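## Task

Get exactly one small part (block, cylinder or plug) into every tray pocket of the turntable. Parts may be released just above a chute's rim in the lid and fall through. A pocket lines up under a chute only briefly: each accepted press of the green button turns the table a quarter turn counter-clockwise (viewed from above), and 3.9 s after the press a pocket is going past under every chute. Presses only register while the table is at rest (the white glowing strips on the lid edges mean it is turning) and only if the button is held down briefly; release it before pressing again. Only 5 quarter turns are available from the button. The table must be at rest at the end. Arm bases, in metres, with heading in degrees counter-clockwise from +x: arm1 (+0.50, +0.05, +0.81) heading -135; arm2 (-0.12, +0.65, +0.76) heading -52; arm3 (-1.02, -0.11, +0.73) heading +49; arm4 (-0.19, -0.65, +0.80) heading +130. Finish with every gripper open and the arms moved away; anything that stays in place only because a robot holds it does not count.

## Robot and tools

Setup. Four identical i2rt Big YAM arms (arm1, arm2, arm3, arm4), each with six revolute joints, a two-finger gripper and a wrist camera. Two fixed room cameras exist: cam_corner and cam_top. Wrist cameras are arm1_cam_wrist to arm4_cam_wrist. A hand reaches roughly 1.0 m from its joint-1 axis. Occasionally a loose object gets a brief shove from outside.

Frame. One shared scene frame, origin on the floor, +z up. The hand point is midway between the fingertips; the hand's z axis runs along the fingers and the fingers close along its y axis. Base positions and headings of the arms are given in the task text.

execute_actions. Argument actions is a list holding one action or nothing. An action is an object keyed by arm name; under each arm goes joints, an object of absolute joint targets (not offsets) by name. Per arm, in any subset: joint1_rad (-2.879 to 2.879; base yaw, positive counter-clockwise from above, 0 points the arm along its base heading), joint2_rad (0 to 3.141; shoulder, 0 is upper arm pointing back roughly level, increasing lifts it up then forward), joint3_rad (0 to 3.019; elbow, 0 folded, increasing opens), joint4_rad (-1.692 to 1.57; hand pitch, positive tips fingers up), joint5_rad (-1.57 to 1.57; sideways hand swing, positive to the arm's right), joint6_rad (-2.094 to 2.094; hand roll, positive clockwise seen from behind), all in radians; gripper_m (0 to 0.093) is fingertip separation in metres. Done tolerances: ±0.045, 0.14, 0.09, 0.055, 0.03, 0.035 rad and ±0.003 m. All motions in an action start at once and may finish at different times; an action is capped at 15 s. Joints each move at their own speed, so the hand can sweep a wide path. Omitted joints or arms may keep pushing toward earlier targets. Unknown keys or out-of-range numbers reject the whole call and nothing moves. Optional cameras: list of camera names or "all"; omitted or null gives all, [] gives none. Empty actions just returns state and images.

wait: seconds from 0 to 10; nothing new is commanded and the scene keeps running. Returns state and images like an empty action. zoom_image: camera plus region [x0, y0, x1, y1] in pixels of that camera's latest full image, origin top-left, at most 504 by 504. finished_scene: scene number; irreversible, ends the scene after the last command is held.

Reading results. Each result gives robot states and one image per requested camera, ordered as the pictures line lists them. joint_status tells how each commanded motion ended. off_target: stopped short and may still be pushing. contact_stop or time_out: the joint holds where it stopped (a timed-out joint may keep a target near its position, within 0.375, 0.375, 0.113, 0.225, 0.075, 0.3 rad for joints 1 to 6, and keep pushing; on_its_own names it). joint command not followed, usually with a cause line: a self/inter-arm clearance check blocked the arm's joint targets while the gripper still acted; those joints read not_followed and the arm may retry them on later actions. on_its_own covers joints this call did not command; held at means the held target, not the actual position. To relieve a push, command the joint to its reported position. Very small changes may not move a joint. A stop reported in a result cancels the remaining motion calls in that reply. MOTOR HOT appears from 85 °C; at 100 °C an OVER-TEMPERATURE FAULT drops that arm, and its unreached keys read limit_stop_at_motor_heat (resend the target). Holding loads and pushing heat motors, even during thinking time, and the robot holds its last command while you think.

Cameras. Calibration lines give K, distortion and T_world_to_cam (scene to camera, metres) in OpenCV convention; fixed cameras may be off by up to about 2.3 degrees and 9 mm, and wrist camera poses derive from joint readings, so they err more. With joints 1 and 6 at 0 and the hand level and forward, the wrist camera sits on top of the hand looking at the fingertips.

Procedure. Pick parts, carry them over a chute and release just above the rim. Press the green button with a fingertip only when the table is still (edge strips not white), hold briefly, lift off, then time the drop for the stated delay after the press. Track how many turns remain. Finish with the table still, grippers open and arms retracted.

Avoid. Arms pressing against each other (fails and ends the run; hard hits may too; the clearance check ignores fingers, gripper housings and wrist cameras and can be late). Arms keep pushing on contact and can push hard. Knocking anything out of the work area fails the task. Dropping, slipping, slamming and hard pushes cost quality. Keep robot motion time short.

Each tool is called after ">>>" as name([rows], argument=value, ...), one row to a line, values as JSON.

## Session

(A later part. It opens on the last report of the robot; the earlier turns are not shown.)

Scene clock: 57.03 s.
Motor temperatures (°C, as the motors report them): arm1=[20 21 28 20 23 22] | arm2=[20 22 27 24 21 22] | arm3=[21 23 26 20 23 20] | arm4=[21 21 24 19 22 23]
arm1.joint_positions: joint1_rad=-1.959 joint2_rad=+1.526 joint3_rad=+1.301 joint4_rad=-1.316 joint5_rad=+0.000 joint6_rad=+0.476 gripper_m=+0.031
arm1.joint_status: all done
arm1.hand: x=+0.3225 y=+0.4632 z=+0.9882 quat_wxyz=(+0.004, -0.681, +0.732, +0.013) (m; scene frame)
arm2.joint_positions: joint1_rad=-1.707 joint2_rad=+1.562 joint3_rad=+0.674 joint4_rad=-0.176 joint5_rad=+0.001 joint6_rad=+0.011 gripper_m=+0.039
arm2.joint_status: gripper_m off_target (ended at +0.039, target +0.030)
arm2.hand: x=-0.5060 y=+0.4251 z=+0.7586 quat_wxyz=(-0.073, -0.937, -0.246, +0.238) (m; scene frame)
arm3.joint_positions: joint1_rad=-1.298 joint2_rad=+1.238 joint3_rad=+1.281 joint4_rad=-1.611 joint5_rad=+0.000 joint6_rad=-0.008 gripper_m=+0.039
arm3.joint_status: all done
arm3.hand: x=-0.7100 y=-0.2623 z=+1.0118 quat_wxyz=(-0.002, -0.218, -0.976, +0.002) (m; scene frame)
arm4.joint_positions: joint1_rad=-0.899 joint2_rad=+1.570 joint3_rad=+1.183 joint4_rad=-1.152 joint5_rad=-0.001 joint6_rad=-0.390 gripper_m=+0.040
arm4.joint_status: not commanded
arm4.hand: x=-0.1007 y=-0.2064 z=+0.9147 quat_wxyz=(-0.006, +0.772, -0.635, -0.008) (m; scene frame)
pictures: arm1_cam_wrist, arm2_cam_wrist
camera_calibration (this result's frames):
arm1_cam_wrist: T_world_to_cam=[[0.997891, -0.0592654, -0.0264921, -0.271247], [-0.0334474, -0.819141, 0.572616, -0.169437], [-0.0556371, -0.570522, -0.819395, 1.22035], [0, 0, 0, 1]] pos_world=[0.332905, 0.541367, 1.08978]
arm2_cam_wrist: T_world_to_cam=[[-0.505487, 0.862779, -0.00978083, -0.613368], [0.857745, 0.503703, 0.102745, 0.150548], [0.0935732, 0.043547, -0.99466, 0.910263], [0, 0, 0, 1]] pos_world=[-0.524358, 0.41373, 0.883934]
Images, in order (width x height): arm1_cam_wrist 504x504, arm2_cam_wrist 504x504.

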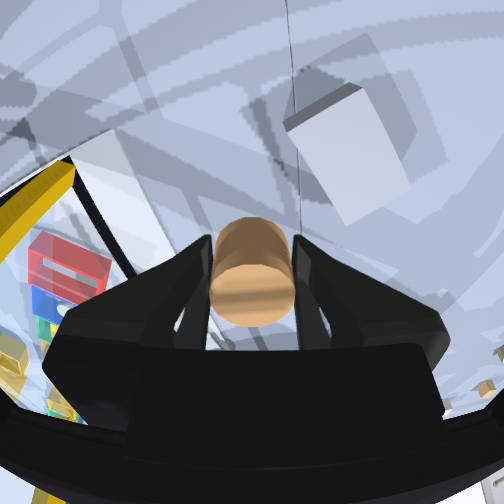

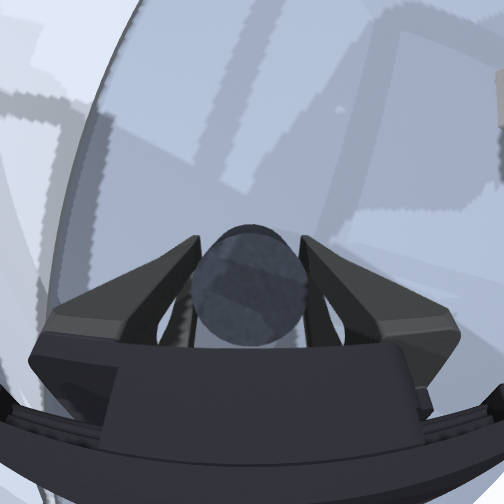

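>>> execute_actions([
  {"arm1": {"joints": {"joint1_rad": -1.25, "joint2_rad": 1.2, "joint3_rad": 1.01, "joint4_rad": -1.325}}, "arm2": {"joints": {"joint2_rad": 1.18, "joint3_rad": 1.12, "joint4_rad": -0.86}}, "arm3": {"joints": {"joint1_rad": -0.765}}},
], cameras=["cam_top"])

>>> execute_actions([
  {"arm1": {"joints": {"joint1_rad": -0.408, "joint2_rad": 1.3}}, "arm2": {"joints": {"joint1_rad": -0.733}}, "arm3": {"joints": {"joint2_rad": 1.7, "joint3_rad": 1.83, "joint4_rad": -1.68}}},
], cameras=["arm1_cam_wrist", "arm2_cam_wrist", "cam_top"])

Scene clock: 58.70 s.
Motor temperatures (°C, as the motors report them): arm1=[20 21 28 20 23 22] | arm2=[20 22 27 24 21 22] | arm3=[21 23 26 20 23 20] | arm4=[21 21 24 19 22 23]
arm1.joint_positions: joint1_rad=-1.252 joint2_rad=+1.195 joint3_rad=+1.012 joint4_rad=-1.316 joint5_rad=+0.000 joint6_rad=+0.477 gripper_m=+0.031
arm1.joint_status: all done
arm1.hand: x=+0.1960 y=+0.1977 z=+1.0013 quat_wxyz=(-0.002, -0.892, +0.451, +0.035) (m; scene frame)
arm2.joint_positions: joint1_rad=-1.707 joint2_rad=+1.176 joint3_rad=+1.106 joint4_rad=-0.850 joint5_rad=+0.001 joint6_rad=+0.011 gripper_m=+0.039
arm2.joint_status: all done
arm2.hand: x=-0.5279 y=+0.4170 z=+1.0443 quat_wxyz=(-0.091, -0.917, -0.240, +0.305) (m; scene frame)
arm3.joint_positions: joint1_rad=-0.762 joint2_rad=+1.238 joint3_rad=+1.281 joint4_rad=-1.611 joint5_rad=+0.000 joint6_rad=-0.008 gripper_m=+0.039
arm3.joint_status: all done
arm3.hand: x=-0.6772 y=-0.0830 z=+1.0113 quat_wxyz=(-0.002, +0.048, -0.999, +0.001) (m; scene frame)
arm4.joint_positions: joint1_rad=-0.899 joint2_rad=+1.570 joint3_rad=+1.183 joint4_rad=-1.152 joint5_rad=-0.001 joint6_rad=-0.390 gripper_m=+0.040
arm4.joint_status: not commanded
arm4.hand: x=-0.1007 y=-0.2064 z=+0.9147 quat_wxyz=(-0.006, +0.772, -0.635, -0.008) (m; scene frame)
pictures: cam_top
Images, in order (width x height): cam_top 896x504.

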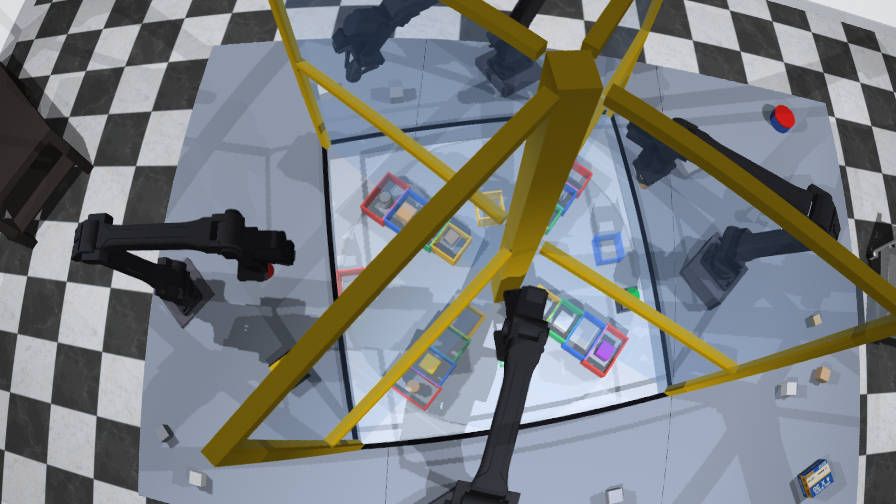

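Scene clock: 60.17 s.
Motor temperatures (°C, as the motors report them): arm1=[20 21 27 20 23 22] | arm2=[20 22 28 24 21 22] | arm3=[21 23 26 20 23 20] | arm4=[21 21 25 19 22 23]
arm1.joint_positions: joint1_rad=-0.409 joint2_rad=+1.314 joint3_rad=+1.012 joint4_rad=-1.316 joint5_rad=+0.000 joint6_rad=+0.478 gripper_m=+0.031
arm1.joint_status: all done
arm1.hand: x=+0.1804 y=-0.0818 z=+0.9644 quat_wxyz=(+0.007, -0.999, +0.047, -0.022) (m; scene frame)
arm2.joint_positions: joint1_rad=-0.730 joint2_rad=+1.176 joint3_rad=+1.106 joint4_rad=-0.850 joint5_rad=+0.000 joint6_rad=+0.011 gripper_m=+0.039
arm2.joint_status: all done
arm2.hand: x=-0.1538 y=+0.1853 z=+1.0504 quat_wxyz=(-0.227, -0.695, -0.642, +0.232) (m; scene frame)
arm3.joint_positions: joint1_rad=-0.762 joint2_rad=+1.697 joint3_rad=+1.779 joint4_rad=-1.678 joint5_rad=+0.000 joint6_rad=-0.008 gripper_m=+0.039
arm3.joint_status: all done
arm3.hand: x=-0.5109 y=-0.0682 z=+1.0137 quat_wxyz=(+0.012, +0.048, -0.999, +0.002) (m; scene frame)
arm4.joint_positions: joint1_rad=-0.899 joint2_rad=+1.570 joint3_rad=+1.183 joint4_rad=-1.152 joint5_rad=-0.001 joint6_rad=-0.390 gripper_m=+0.040
arm4.joint_status: not commanded
arm4.hand: x=-0.1007 y=-0.2064 z=+0.9147 quat_wxyz=(-0.006, +0.772, -0.635, -0.008) (m; scene frame)
pictures: arm1_cam_wrist, arm2_cam_wrist, cam_top
camera_calibration (this result's frames):
arm1_cam_wrist: T_world_to_cam=[[0.0817835, 0.996644, 0.00335022, 0.0605412], [0.777675, -0.0659167, 0.625201, -0.742356], [0.623324, -0.0485257, -0.780456, 0.764699], [0, 0, 0, 1]] pos_world=[0.0957053, -0.0721642, 1.06073]
arm2_cam_wrist: T_world_to_cam=[[-0.99793, 0.0639991, -0.00634842, -0.156881], [0.0642512, 0.996432, -0.0547303, -0.108678], [0.00282308, -0.0550248, -0.998481, 1.18635], [0, 0, 0, 1]] pos_world=[-0.152923, 0.18361, 1.17761]
Images, in order (width x height): arm1_cam_wrist 504x504, arm2_cam_wrist 504x504, cam_top 896x504.

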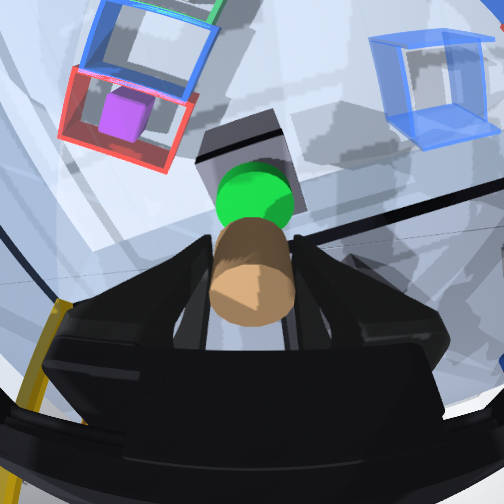

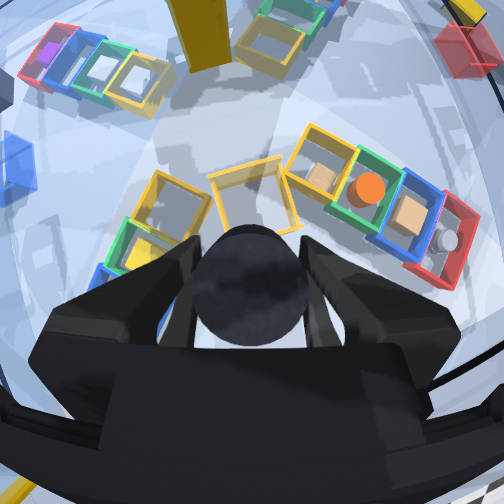

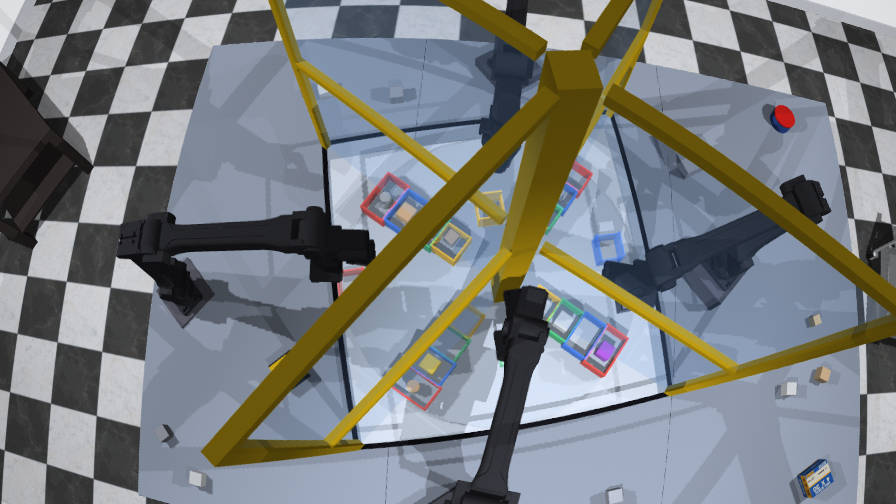

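>>> execute_actions([
  {"arm1": {"joints": {"joint2_rad": 1.34}}, "arm2": {"joints": {"joint2_rad": 1.44, "joint4_rad": -0.69}}, "arm3": {"joints": {"joint2_rad": 1.74, "joint3_rad": 1.585, "joint4_rad": -1.385}}},
], cameras=["arm2_cam_wrist", "arm3_cam_wrist", "arm4_cam_wrist"])

Scene clock: 61.70 s.
Motor temperatures (°C, as the motors report them): arm1=[20 21 27 20 23 22] | arm2=[20 22 28 24 21 22] | arm3=[21 23 26 20 23 20] | arm4=[21 21 25 19 22 23]
arm1.joint_positions: joint1_rad=-0.409 joint2_rad=+1.336 joint3_rad=+1.012 joint4_rad=-1.316 joint5_rad=+0.000 joint6_rad=+0.478 gripper_m=+0.031
arm1.joint_status: all done
arm1.hand: x=+0.1800 y=-0.0820 z=+0.9574 quat_wxyz=(+0.012, -0.998, +0.047, -0.032) (m; scene frame)
arm2.joint_positions: joint1_rad=-0.730 joint2_rad=+1.452 joint3_rad=+1.106 joint4_rad=-0.706 joint5_rad=+0.000 joint6_rad=+0.011 gripper_m=+0.039
arm2.joint_status: all done
arm2.hand: x=-0.1564 y=+0.1272 z=+0.9387 quat_wxyz=(-0.184, -0.709, -0.655, +0.187) (m; scene frame)
arm3.joint_positions: joint1_rad=-0.762 joint2_rad=+1.735 joint3_rad=+1.587 joint4_rad=-1.395 joint5_rad=+0.000 joint6_rad=-0.008 gripper_m=+0.039
arm3.joint_status: all done
arm3.hand: x=-0.4871 y=-0.0664 z=+0.9213 quat_wxyz=(-0.014, +0.048, -0.999, +0.001) (m; scene frame)
arm4.joint_positions: joint1_rad=-0.899 joint2_rad=+1.570 joint3_rad=+1.183 joint4_rad=-1.152 joint5_rad=-0.001 joint6_rad=-0.390 gripper_m=+0.040
arm4.joint_status: not commanded
arm4.hand: x=-0.1007 y=-0.2064 z=+0.9147 quat_wxyz=(-0.006, +0.772, -0.635, -0.008) (m; scene frame)
pictures: arm2_cam_wrist, arm3_cam_wrist, arm4_cam_wrist
camera_calibration (this result's frames):
arm2_cam_wrist: T_world_to_cam=[[-0.997962, 0.063478, -0.00650646, -0.156275], [0.0627935, 0.99507, 0.0767686, -0.180256], [0.0113475, 0.0762036, -0.997028, 1.05485], [0, 0, 0, 1]] pos_world=[-0.156607, 0.108904, 1.06454]
arm3_cam_wrist: T_world_to_cam=[[0.0851481, -0.996149, 0.0209096, -0.0442392], [-0.828914, -0.0591776, 0.556237, -0.91499], [-0.552858, -0.0646948, -0.83076, 0.615669], [0, 0, 0, 1]] pos_world=[-0.414303, -0.0583851, 1.02135]
arm4_cam_wrist: T_world_to_cam=[[0.982522, 0.186118, -0.00328937, 0.138919], [0.154664, -0.806387, 0.570805, -0.667178], [0.103585, -0.561337, -0.821079, 0.76942], [0, 0, 0, 1]] pos_world=[-0.113003, -0.131955, 1.01304]
Images, in order (width x height): arm2_cam_wrist 504x504, arm3_cam_wrist 504x504, arm4_cam_wrist 504x504.

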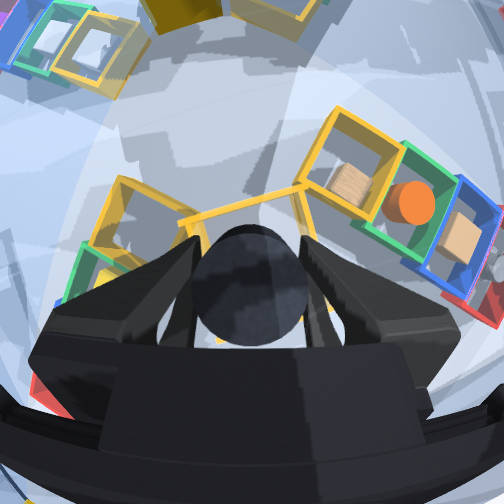

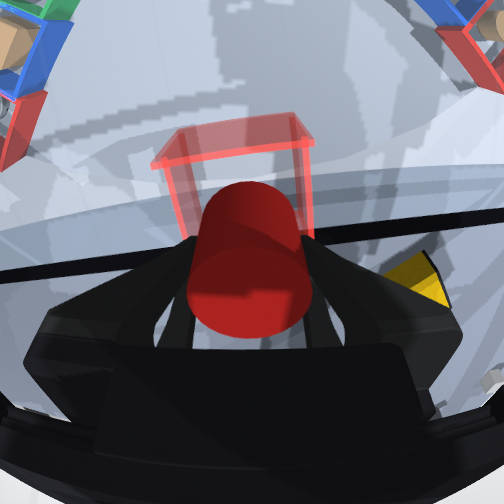

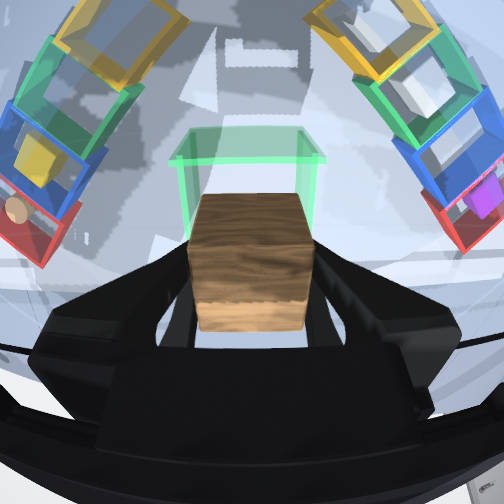

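>>> execute_actions([
  {"arm1": {"joints": {"joint2_rad": 1.45}}},
], cameras=[])

>>> execute_actions([
  {"arm1": {"joints": {"joint1_rad": -0.8, "joint2_rad": 1.3, "joint4_rad": -1.175}}},
], cameras=["cam_top"])

>>> execute_actions([
  {"arm1": {"joints": {"joint2_rad": 1.4}}},
], cameras=["arm1_cam_wrist"])

>>> wait(seconds=1.23)

>>> execute_actions([
  {"arm1": {"joints": {"gripper_m": 0.055}}, "arm2": {"joints": {"gripper_m": 0.065}}, "arm4": {"joints": {"gripper_m": 0.06}}},
], cameras=["arm1_cam_wrist", "arm2_cam_wrist", "arm4_cam_wrist"])

Scene clock: 62.90 s.
Motor temperatures (°C, as the motors report them): arm1=[20 21 27 20 23 22] | arm2=[20 22 28 24 21 22] | arm3=[21 23 26 20 23 20] | arm4=[21 21 25 19 22 23]
arm1.joint_positions: joint1_rad=-0.409 joint2_rad=+1.422 joint3_rad=+1.018 joint4_rad=-1.325 joint5_rad=-0.003 joint6_rad=+0.478 gripper_m=+0.031
arm1.joint_status: all done
arm1.hand: x=+0.1798 y=-0.0828 z=+0.9319 quat_wxyz=(+0.029, -0.996, +0.047, -0.073) (m; scene frame)
arm2.joint_positions: joint1_rad=-0.730 joint2_rad=+1.452 joint3_rad=+1.106 joint4_rad=-0.706 joint5_rad=+0.000 joint6_rad=+0.011 gripper_m=+0.039
arm2.joint_status: not commanded
arm2.hand: x=-0.1564 y=+0.1272 z=+0.9387 quat_wxyz=(-0.184, -0.709, -0.655, +0.187) (m; scene frame)
arm3.joint_positions: joint1_rad=-0.762 joint2_rad=+1.735 joint3_rad=+1.587 joint4_rad=-1.395 joint5_rad=+0.000 joint6_rad=-0.008 gripper_m=+0.039
arm3.joint_status: not commanded
arm3.hand: x=-0.4871 y=-0.0664 z=+0.9213 quat_wxyz=(-0.014, +0.048, -0.999, +0.001) (m; scene frame)
arm4.joint_positions: joint1_rad=-0.899 joint2_rad=+1.570 joint3_rad=+1.183 joint4_rad=-1.152 joint5_rad=-0.001 joint6_rad=-0.390 gripper_m=+0.040
arm4.joint_status: not commanded
arm4.hand: x=-0.1007 y=-0.2064 z=+0.9147 quat_wxyz=(-0.006, +0.772, -0.635, -0.008) (m; scene frame)
pictures: none
No camera images: the call's "cameras" was empty. Leave "cameras" out to get every camera's image.

Scene clock: 63.97 s.
Motor temperatures (°C, as the motors report them): arm1=[20 21 27 20 23 22] | arm2=[20 22 28 24 21 22] | arm3=[21 23 26 20 23 20] | arm4=[21 21 25 19 22 23]
arm1.joint_positions: joint1_rad=-0.802 joint2_rad=+1.303 joint3_rad=+1.012 joint4_rad=-1.193 joint5_rad=-0.001 joint6_rad=+0.478 gripper_m=+0.031
arm1.joint_status: all done
arm1.hand: x=+0.1256 y=+0.0505 z=+0.9681 quat_wxyz=(-0.013, -0.970, +0.241, +0.041) (m; scene frame)
arm2.joint_positions: joint1_rad=-0.730 joint2_rad=+1.452 joint3_rad=+1.106 joint4_rad=-0.706 joint5_rad=+0.000 joint6_rad=+0.011 gripper_m=+0.039
arm2.joint_status: not commanded
arm2.hand: x=-0.1564 y=+0.1272 z=+0.9387 quat_wxyz=(-0.184, -0.709, -0.655, +0.187) (m; scene frame)
arm3.joint_positions: joint1_rad=-0.762 joint2_rad=+1.735 joint3_rad=+1.587 joint4_rad=-1.395 joint5_rad=+0.000 joint6_rad=-0.008 gripper_m=+0.039
arm3.joint_status: not commanded
arm3.hand: x=-0.4871 y=-0.0664 z=+0.9213 quat_wxyz=(-0.014, +0.048, -0.999, +0.001) (m; scene frame)
arm4.joint_positions: joint1_rad=-0.899 joint2_rad=+1.570 joint3_rad=+1.183 joint4_rad=-1.152 joint5_rad=-0.001 joint6_rad=-0.390 gripper_m=+0.040
arm4.joint_status: not commanded
arm4.hand: x=-0.1007 y=-0.2064 z=+0.9147 quat_wxyz=(-0.006, +0.772, -0.635, -0.008) (m; scene frame)
pictures: cam_top
Images, in order (width x height): cam_top 896x504.

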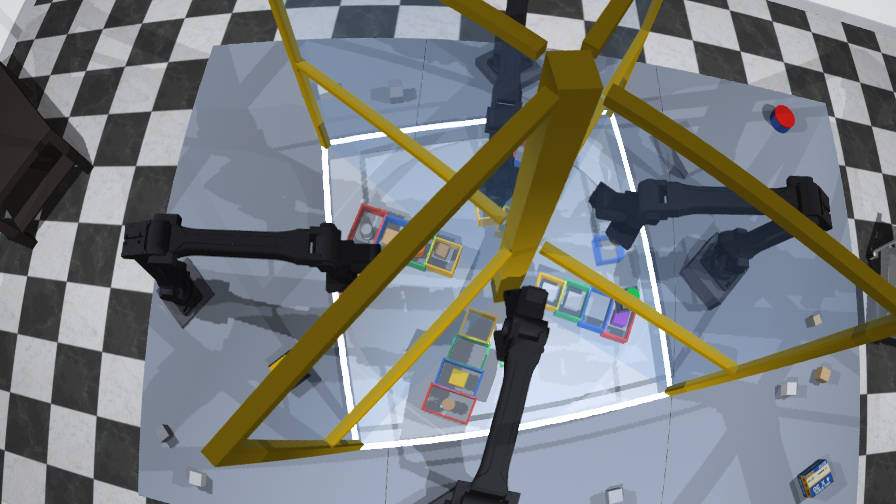

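Scene clock: 64.83 s.
Motor temperatures (°C, as the motors report them): arm1=[20 20 27 20 23 22] | arm2=[20 22 28 24 21 22] | arm3=[21 23 26 20 23 20] | arm4=[21 21 25 19 22 23]
arm1.joint_positions: joint1_rad=-0.802 joint2_rad=+1.411 joint3_rad=+1.007 joint4_rad=-1.191 joint5_rad=-0.001 joint6_rad=+0.478 gripper_m=+0.031
arm1.joint_status: all done
arm1.hand: x=+0.1261 y=+0.0503 z=+0.9283 quat_wxyz=(+0.000, -0.970, +0.241, -0.013) (m; scene frame)
arm2.joint_positions: joint1_rad=-0.730 joint2_rad=+1.452 joint3_rad=+1.106 joint4_rad=-0.706 joint5_rad=+0.000 joint6_rad=+0.011 gripper_m=+0.039
arm2.joint_status: not commanded
arm2.hand: x=-0.1564 y=+0.1272 z=+0.9387 quat_wxyz=(-0.184, -0.709, -0.655, +0.187) (m; scene frame)
arm3.joint_positions: joint1_rad=-0.762 joint2_rad=+1.735 joint3_rad=+1.587 joint4_rad=-1.395 joint5_rad=+0.000 joint6_rad=-0.008 gripper_m=+0.039
arm3.joint_status: not commanded
arm3.hand: x=-0.4871 y=-0.0664 z=+0.9213 quat_wxyz=(-0.014, +0.048, -0.999, +0.001) (m; scene frame)
arm4.joint_positions: joint1_rad=-0.899 joint2_rad=+1.570 joint3_rad=+1.183 joint4_rad=-1.152 joint5_rad=-0.001 joint6_rad=-0.390 gripper_m=+0.040
arm4.joint_status: not commanded
arm4.hand: x=-0.1007 y=-0.2064 z=+0.9147 quat_wxyz=(-0.006, +0.772, -0.635, -0.008) (m; scene frame)
pictures: arm1_cam_wrist
camera_calibration (this result's frames):
arm1_cam_wrist: T_world_to_cam=[[0.457222, 0.889325, -0.00704687, -0.0988874], [0.706227, -0.358249, 0.610657, -0.631596], [0.540548, -0.284183, -0.791864, 0.809619], [0, 0, 0, 1]] pos_world=[0.0536261, 0.091754, 1.0261]
Images, in order (width x height): arm1_cam_wrist 504x504.

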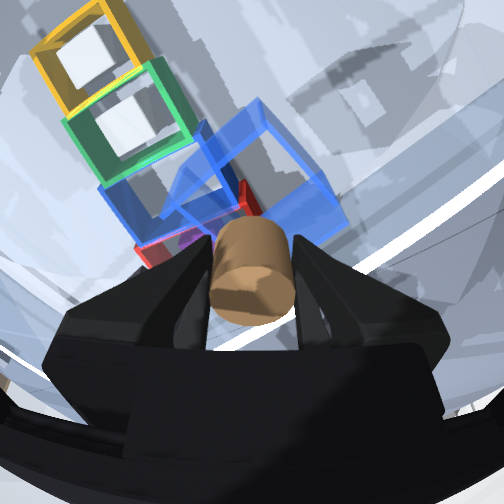

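Scene clock: 66.07 s.
Motor temperatures (°C, as the motors report them): arm1=[20 20 27 20 23 22] | arm2=[20 22 28 24 21 22] | arm3=[21 23 26 20 23 20] | arm4=[21 21 25 19 22 23]
arm1.joint_positions: joint1_rad=-0.802 joint2_rad=+1.411 joint3_rad=+1.007 joint4_rad=-1.191 joint5_rad=-0.001 joint6_rad=+0.478 gripper_m=+0.031
arm1.joint_status: all done
arm1.hand: x=+0.1261 y=+0.0503 z=+0.9283 quat_wxyz=(+0.000, -0.970, +0.241, -0.013) (m; scene frame)
arm2.joint_positions: joint1_rad=-0.730 joint2_rad=+1.452 joint3_rad=+1.106 joint4_rad=-0.706 joint5_rad=+0.000 joint6_rad=+0.011 gripper_m=+0.039
arm2.joint_status: not commanded
arm2.hand: x=-0.1564 y=+0.1272 z=+0.9387 quat_wxyz=(-0.184, -0.709, -0.655, +0.187) (m; scene frame)
arm3.joint_positions: joint1_rad=-0.762 joint2_rad=+1.735 joint3_rad=+1.587 joint4_rad=-1.395 joint5_rad=+0.000 joint6_rad=-0.008 gripper_m=+0.039
arm3.joint_status: not commanded
arm3.hand: x=-0.4871 y=-0.0664 z=+0.9213 quat_wxyz=(-0.014, +0.048, -0.999, +0.001) (m; scene frame)
arm4.joint_positions: joint1_rad=-0.899 joint2_rad=+1.570 joint3_rad=+1.183 joint4_rad=-1.152 joint5_rad=-0.001 joint6_rad=-0.390 gripper_m=+0.040
arm4.joint_status: not commanded
arm4.hand: x=-0.1007 y=-0.2064 z=+0.9147 quat_wxyz=(-0.006, +0.772, -0.635, -0.008) (m; scene frame)
wait: 1.23 s; at rest by 0.27 s
pictures: arm1_cam_wrist, arm2_cam_wrist, arm3_cam_wrist, arm4_cam_wrist, cam_corner, cam_top
camera_calibration (this result's frames):
arm1_cam_wrist: T_world_to_cam=[[0.457222, 0.889325, -0.00704687, -0.0988874], [0.706227, -0.358249, 0.610657, -0.631596], [0.540548, -0.284183, -0.791864, 0.809619], [0, 0, 0, 1]] pos_world=[0.0536261, 0.091754, 1.0261]
arm2_cam_wrist: T_world_to_cam=[[-0.997962, 0.063478, -0.00650646, -0.156275], [0.0627935, 0.99507, 0.0767686, -0.180256], [0.0113475, 0.0762036, -0.997028, 1.05485], [0, 0, 0, 1]] pos_world=[-0.156607, 0.108904, 1.06454]
arm3_cam_wrist: T_world_to_cam=[[0.0851481, -0.996149, 0.0209096, -0.0442392], [-0.828914, -0.0591776, 0.556237, -0.91499], [-0.552858, -0.0646948, -0.83076, 0.615669], [0, 0, 0, 1]] pos_world=[-0.414303, -0.0583851, 1.02135]
arm4_cam_wrist: T_world_to_cam=[[0.982522, 0.186118, -0.00328937, 0.138919], [0.154664, -0.806387, 0.570805, -0.667178], [0.103585, -0.561337, -0.821079, 0.76942], [0, 0, 0, 1]] pos_world=[-0.113003, -0.131955, 1.01304]
Images, in order (width x height): arm1_cam_wrist 504x504, arm2_cam_wrist 504x504, arm3_cam_wrist 504x504, arm4_cam_wrist 504x504, cam_corner 896x504, cam_top 896x504.

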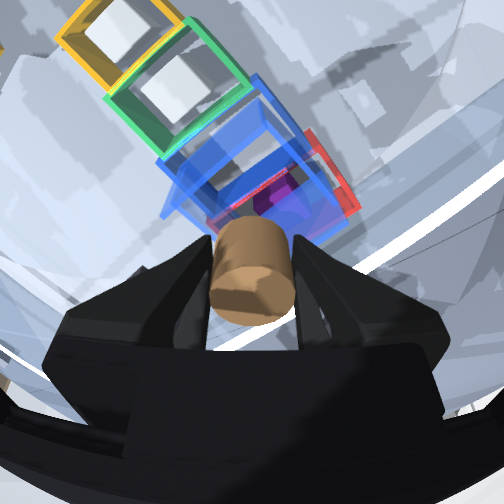

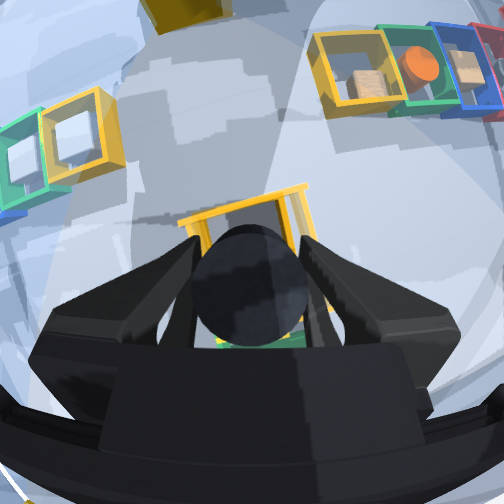

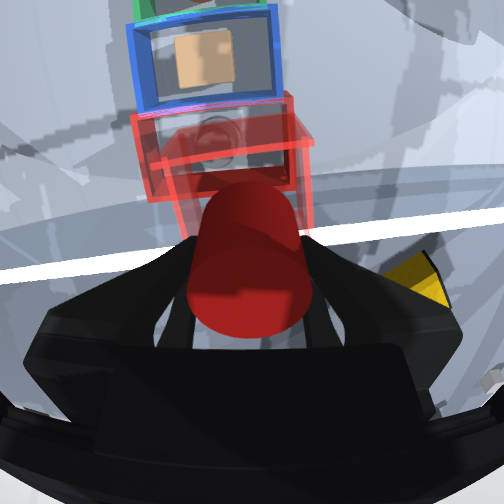

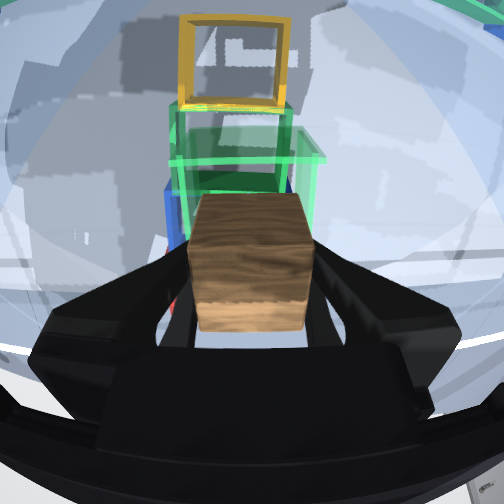

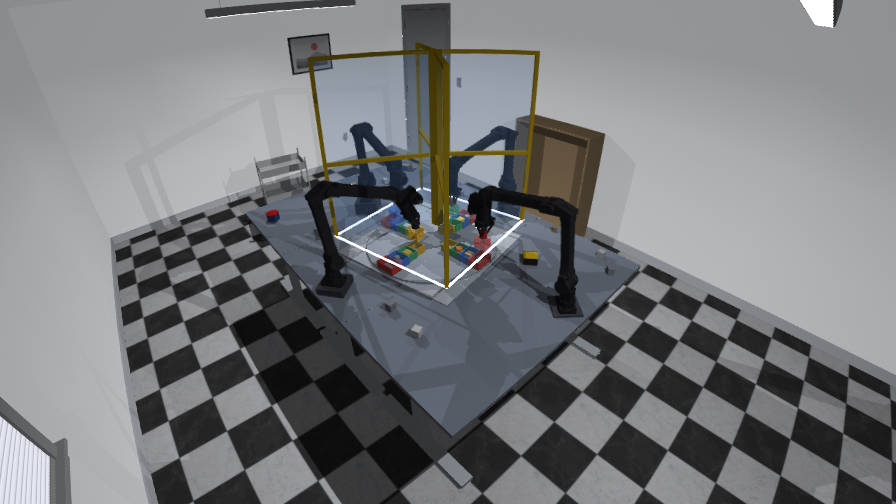

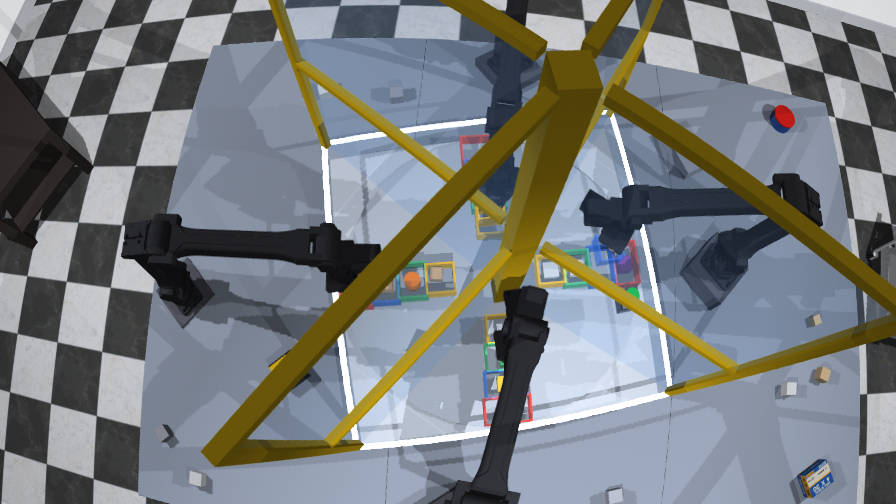

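Scene clock: 66.60 s.
Motor temperatures (°C, as the motors report them): arm1=[20 20 27 20 23 22] | arm2=[20 22 28 24 21 22] | arm3=[21 23 26 20 23 20] | arm4=[21 22 25 19 22 23]
arm1.joint_positions: joint1_rad=-0.802 joint2_rad=+1.411 joint3_rad=+1.007 joint4_rad=-1.191 joint5_rad=-0.001 joint6_rad=+0.478 gripper_m=+0.055
arm1.joint_status: all done
arm1.hand: x=+0.1261 y=+0.0503 z=+0.9283 quat_wxyz=(+0.000, -0.970, +0.241, -0.013) (m; scene frame)
arm2.joint_positions: joint1_rad=-0.730 joint2_rad=+1.452 joint3_rad=+1.106 joint4_rad=-0.706 joint5_rad=+0.000 joint6_rad=+0.011 gripper_m=+0.065
arm2.joint_status: all done
arm2.hand: x=-0.1564 y=+0.1272 z=+0.9387 quat_wxyz=(-0.184, -0.709, -0.655, +0.187) (m; scene frame)
arm3.joint_positions: joint1_rad=-0.762 joint2_rad=+1.735 joint3_rad=+1.587 joint4_rad=-1.395 joint5_rad=+0.000 joint6_rad=-0.008 gripper_m=+0.039
arm3.joint_status: not commanded
arm3.hand: x=-0.4871 y=-0.0664 z=+0.9213 quat_wxyz=(-0.014, +0.048, -0.999, +0.001) (m; scene frame)
arm4.joint_positions: joint1_rad=-0.899 joint2_rad=+1.570 joint3_rad=+1.183 joint4_rad=-1.152 joint5_rad=-0.001 joint6_rad=-0.390 gripper_m=+0.060
arm4.joint_status: all done
arm4.hand: x=-0.1007 y=-0.2064 z=+0.9147 quat_wxyz=(-0.006, +0.772, -0.635, -0.008) (m; scene frame)
pictures: arm1_cam_wrist, arm2_cam_wrist, arm4_cam_wrist
camera_calibration (this result's frames):
arm1_cam_wrist: T_world_to_cam=[[0.457222, 0.889325, -0.00704687, -0.0988874], [0.706227, -0.358249, 0.610657, -0.631596], [0.540548, -0.284183, -0.791864, 0.809619], [0, 0, 0, 1]] pos_world=[0.0536261, 0.091754, 1.0261]
arm2_cam_wrist: T_world_to_cam=[[-0.997962, 0.063478, -0.00650646, -0.156275], [0.0627935, 0.99507, 0.0767686, -0.180256], [0.0113475, 0.0762036, -0.997028, 1.05485], [0, 0, 0, 1]] pos_world=[-0.156607, 0.108904, 1.06454]
arm4_cam_wrist: T_world_to_cam=[[0.982522, 0.186118, -0.00328937, 0.138919], [0.154664, -0.806387, 0.570805, -0.667178], [0.103585, -0.561337, -0.821079, 0.76942], [0, 0, 0, 1]] pos_world=[-0.113003, -0.131955, 1.01304]
Images, in order (width x height): arm1_cam_wrist 504x504, arm2_cam_wrist 504x504, arm4_cam_wrist 504x504.

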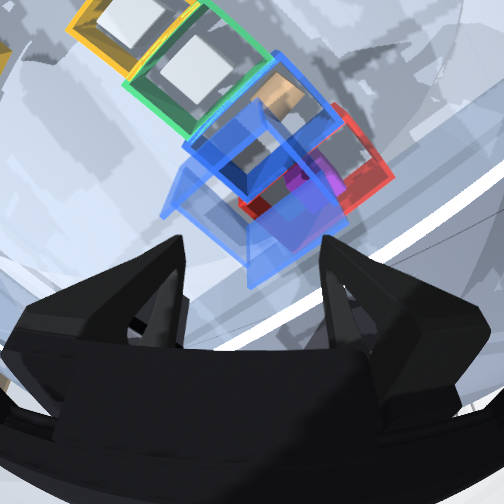

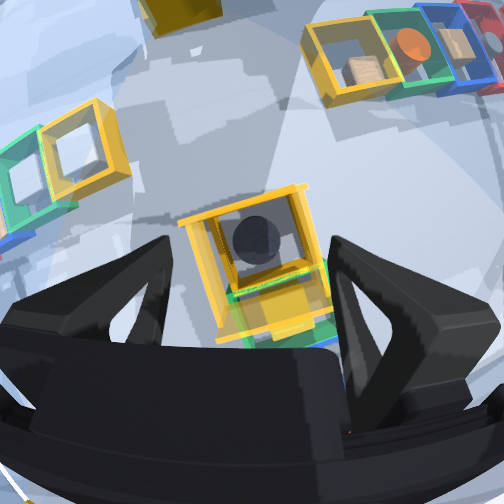

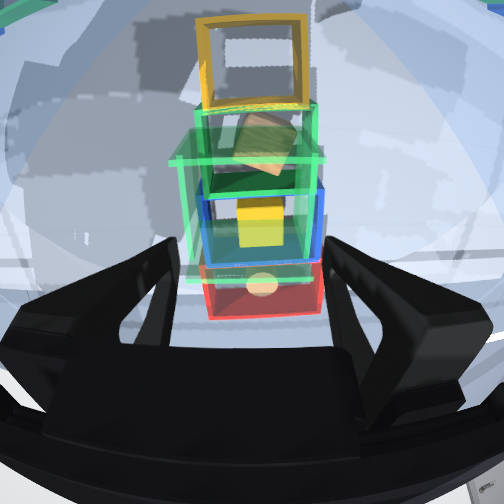

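>>> execute_actions([
  {"arm1": {"joints": {"joint1_rad": -0.408, "joint2_rad": 1.318, "joint3_rad": 0.94, "joint4_rad": -1.228, "gripper_m": 0.0}}, "arm2": {"joints": {"joint1_rad": -2.016, "joint2_rad": 1.32, "joint3_rad": 1.03, "joint4_rad": -0.79, "gripper_m": 0.08}}, "arm4": {"joints": {"joint2_rad": 0.9, "joint3_rad": 0.9, "joint4_rad": -1.5}}},
], cameras=["arm1_cam_wrist", "arm2_cam_wrist", "cam_top"])

Scene clock: 69.27 s.
Motor temperatures (°C, as the motors report them): arm1=[20 20 27 20 23 22] | arm2=[20 22 28 24 21 22] | arm3=[21 23 26 20 23 20] | arm4=[21 21 25 19 22 23]
arm1.joint_positions: joint1_rad=-0.407 joint2_rad=+1.327 joint3_rad=+0.938 joint4_rad=-1.215 joint5_rad=-0.001 joint6_rad=+0.479 gripper_m=+0.001
arm1.joint_status: all done
arm1.hand: x=+0.1832 y=-0.0815 z=+0.9335 quat_wxyz=(+0.004, -0.999, +0.047, -0.015) (m; scene frame)
arm2.joint_positions: joint1_rad=-2.020 joint2_rad=+1.317 joint3_rad=+1.041 joint4_rad=-0.779 joint5_rad=+0.001 joint6_rad=+0.011 gripper_m=+0.080
arm2.joint_status: all done
arm2.hand: x=-0.5922 y=+0.5497 z=+0.9540 quat_wxyz=(-0.034, -0.963, -0.097, +0.249) (m; scene frame)
arm3.joint_positions: joint1_rad=-0.762 joint2_rad=+1.735 joint3_rad=+1.587 joint4_rad=-1.395 joint5_rad=+0.000 joint6_rad=-0.008 gripper_m=+0.039
arm3.joint_status: not commanded
arm3.hand: x=-0.4871 y=-0.0664 z=+0.9213 quat_wxyz=(-0.014, +0.048, -0.999, +0.001) (m; scene frame)
arm4.joint_positions: joint1_rad=-0.899 joint2_rad=+0.898 joint3_rad=+0.900 joint4_rad=-1.493 joint5_rad=-0.001 joint6_rad=-0.390 gripper_m=+0.060
arm4.joint_status: all done
arm4.hand: x=-0.1405 y=-0.4115 z=+1.0230 quat_wxyz=(-0.028, +0.772, -0.635, -0.019) (m; scene frame)
pictures: arm1_cam_wrist, arm2_cam_wrist, cam_top
camera_calibration (this result's frames):
arm1_cam_wrist: T_world_to_cam=[[0.0807286, 0.996729, -0.00365685, 0.0668661], [0.785689, -0.0613773, 0.61557, -0.717312], [0.613332, -0.0525672, -0.788074, 0.747463], [0, 0, 0, 1]] pos_world=[0.0997437, -0.0713821, 1.03086]
arm2_cam_wrist: T_world_to_cam=[[-0.215037, 0.976571, -0.00819112, -0.65457], [0.971705, 0.21479, 0.098261, 0.37221], [0.0977183, 0.0131704, -0.995127, 1.12686], [0, 0, 0, 1]] pos_world=[-0.61255, 0.544446, 1.07943]
Images, in order (width x height): arm1_cam_wrist 504x504, arm2_cam_wrist 504x504, cam_top 896x504.

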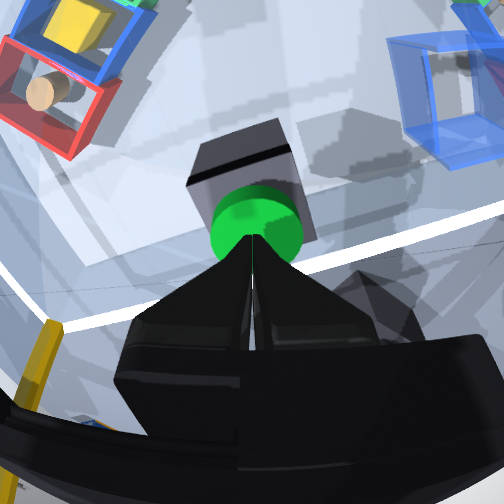

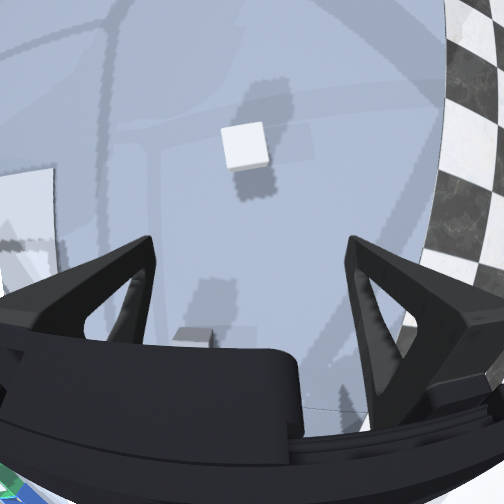

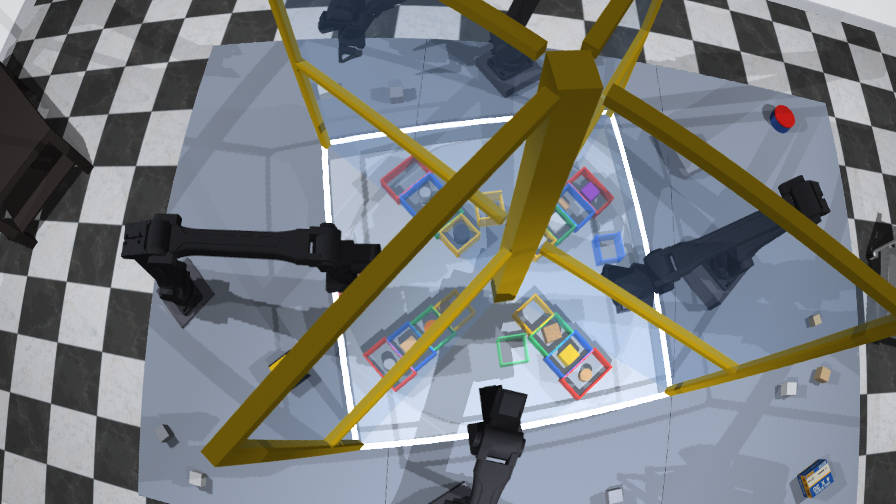

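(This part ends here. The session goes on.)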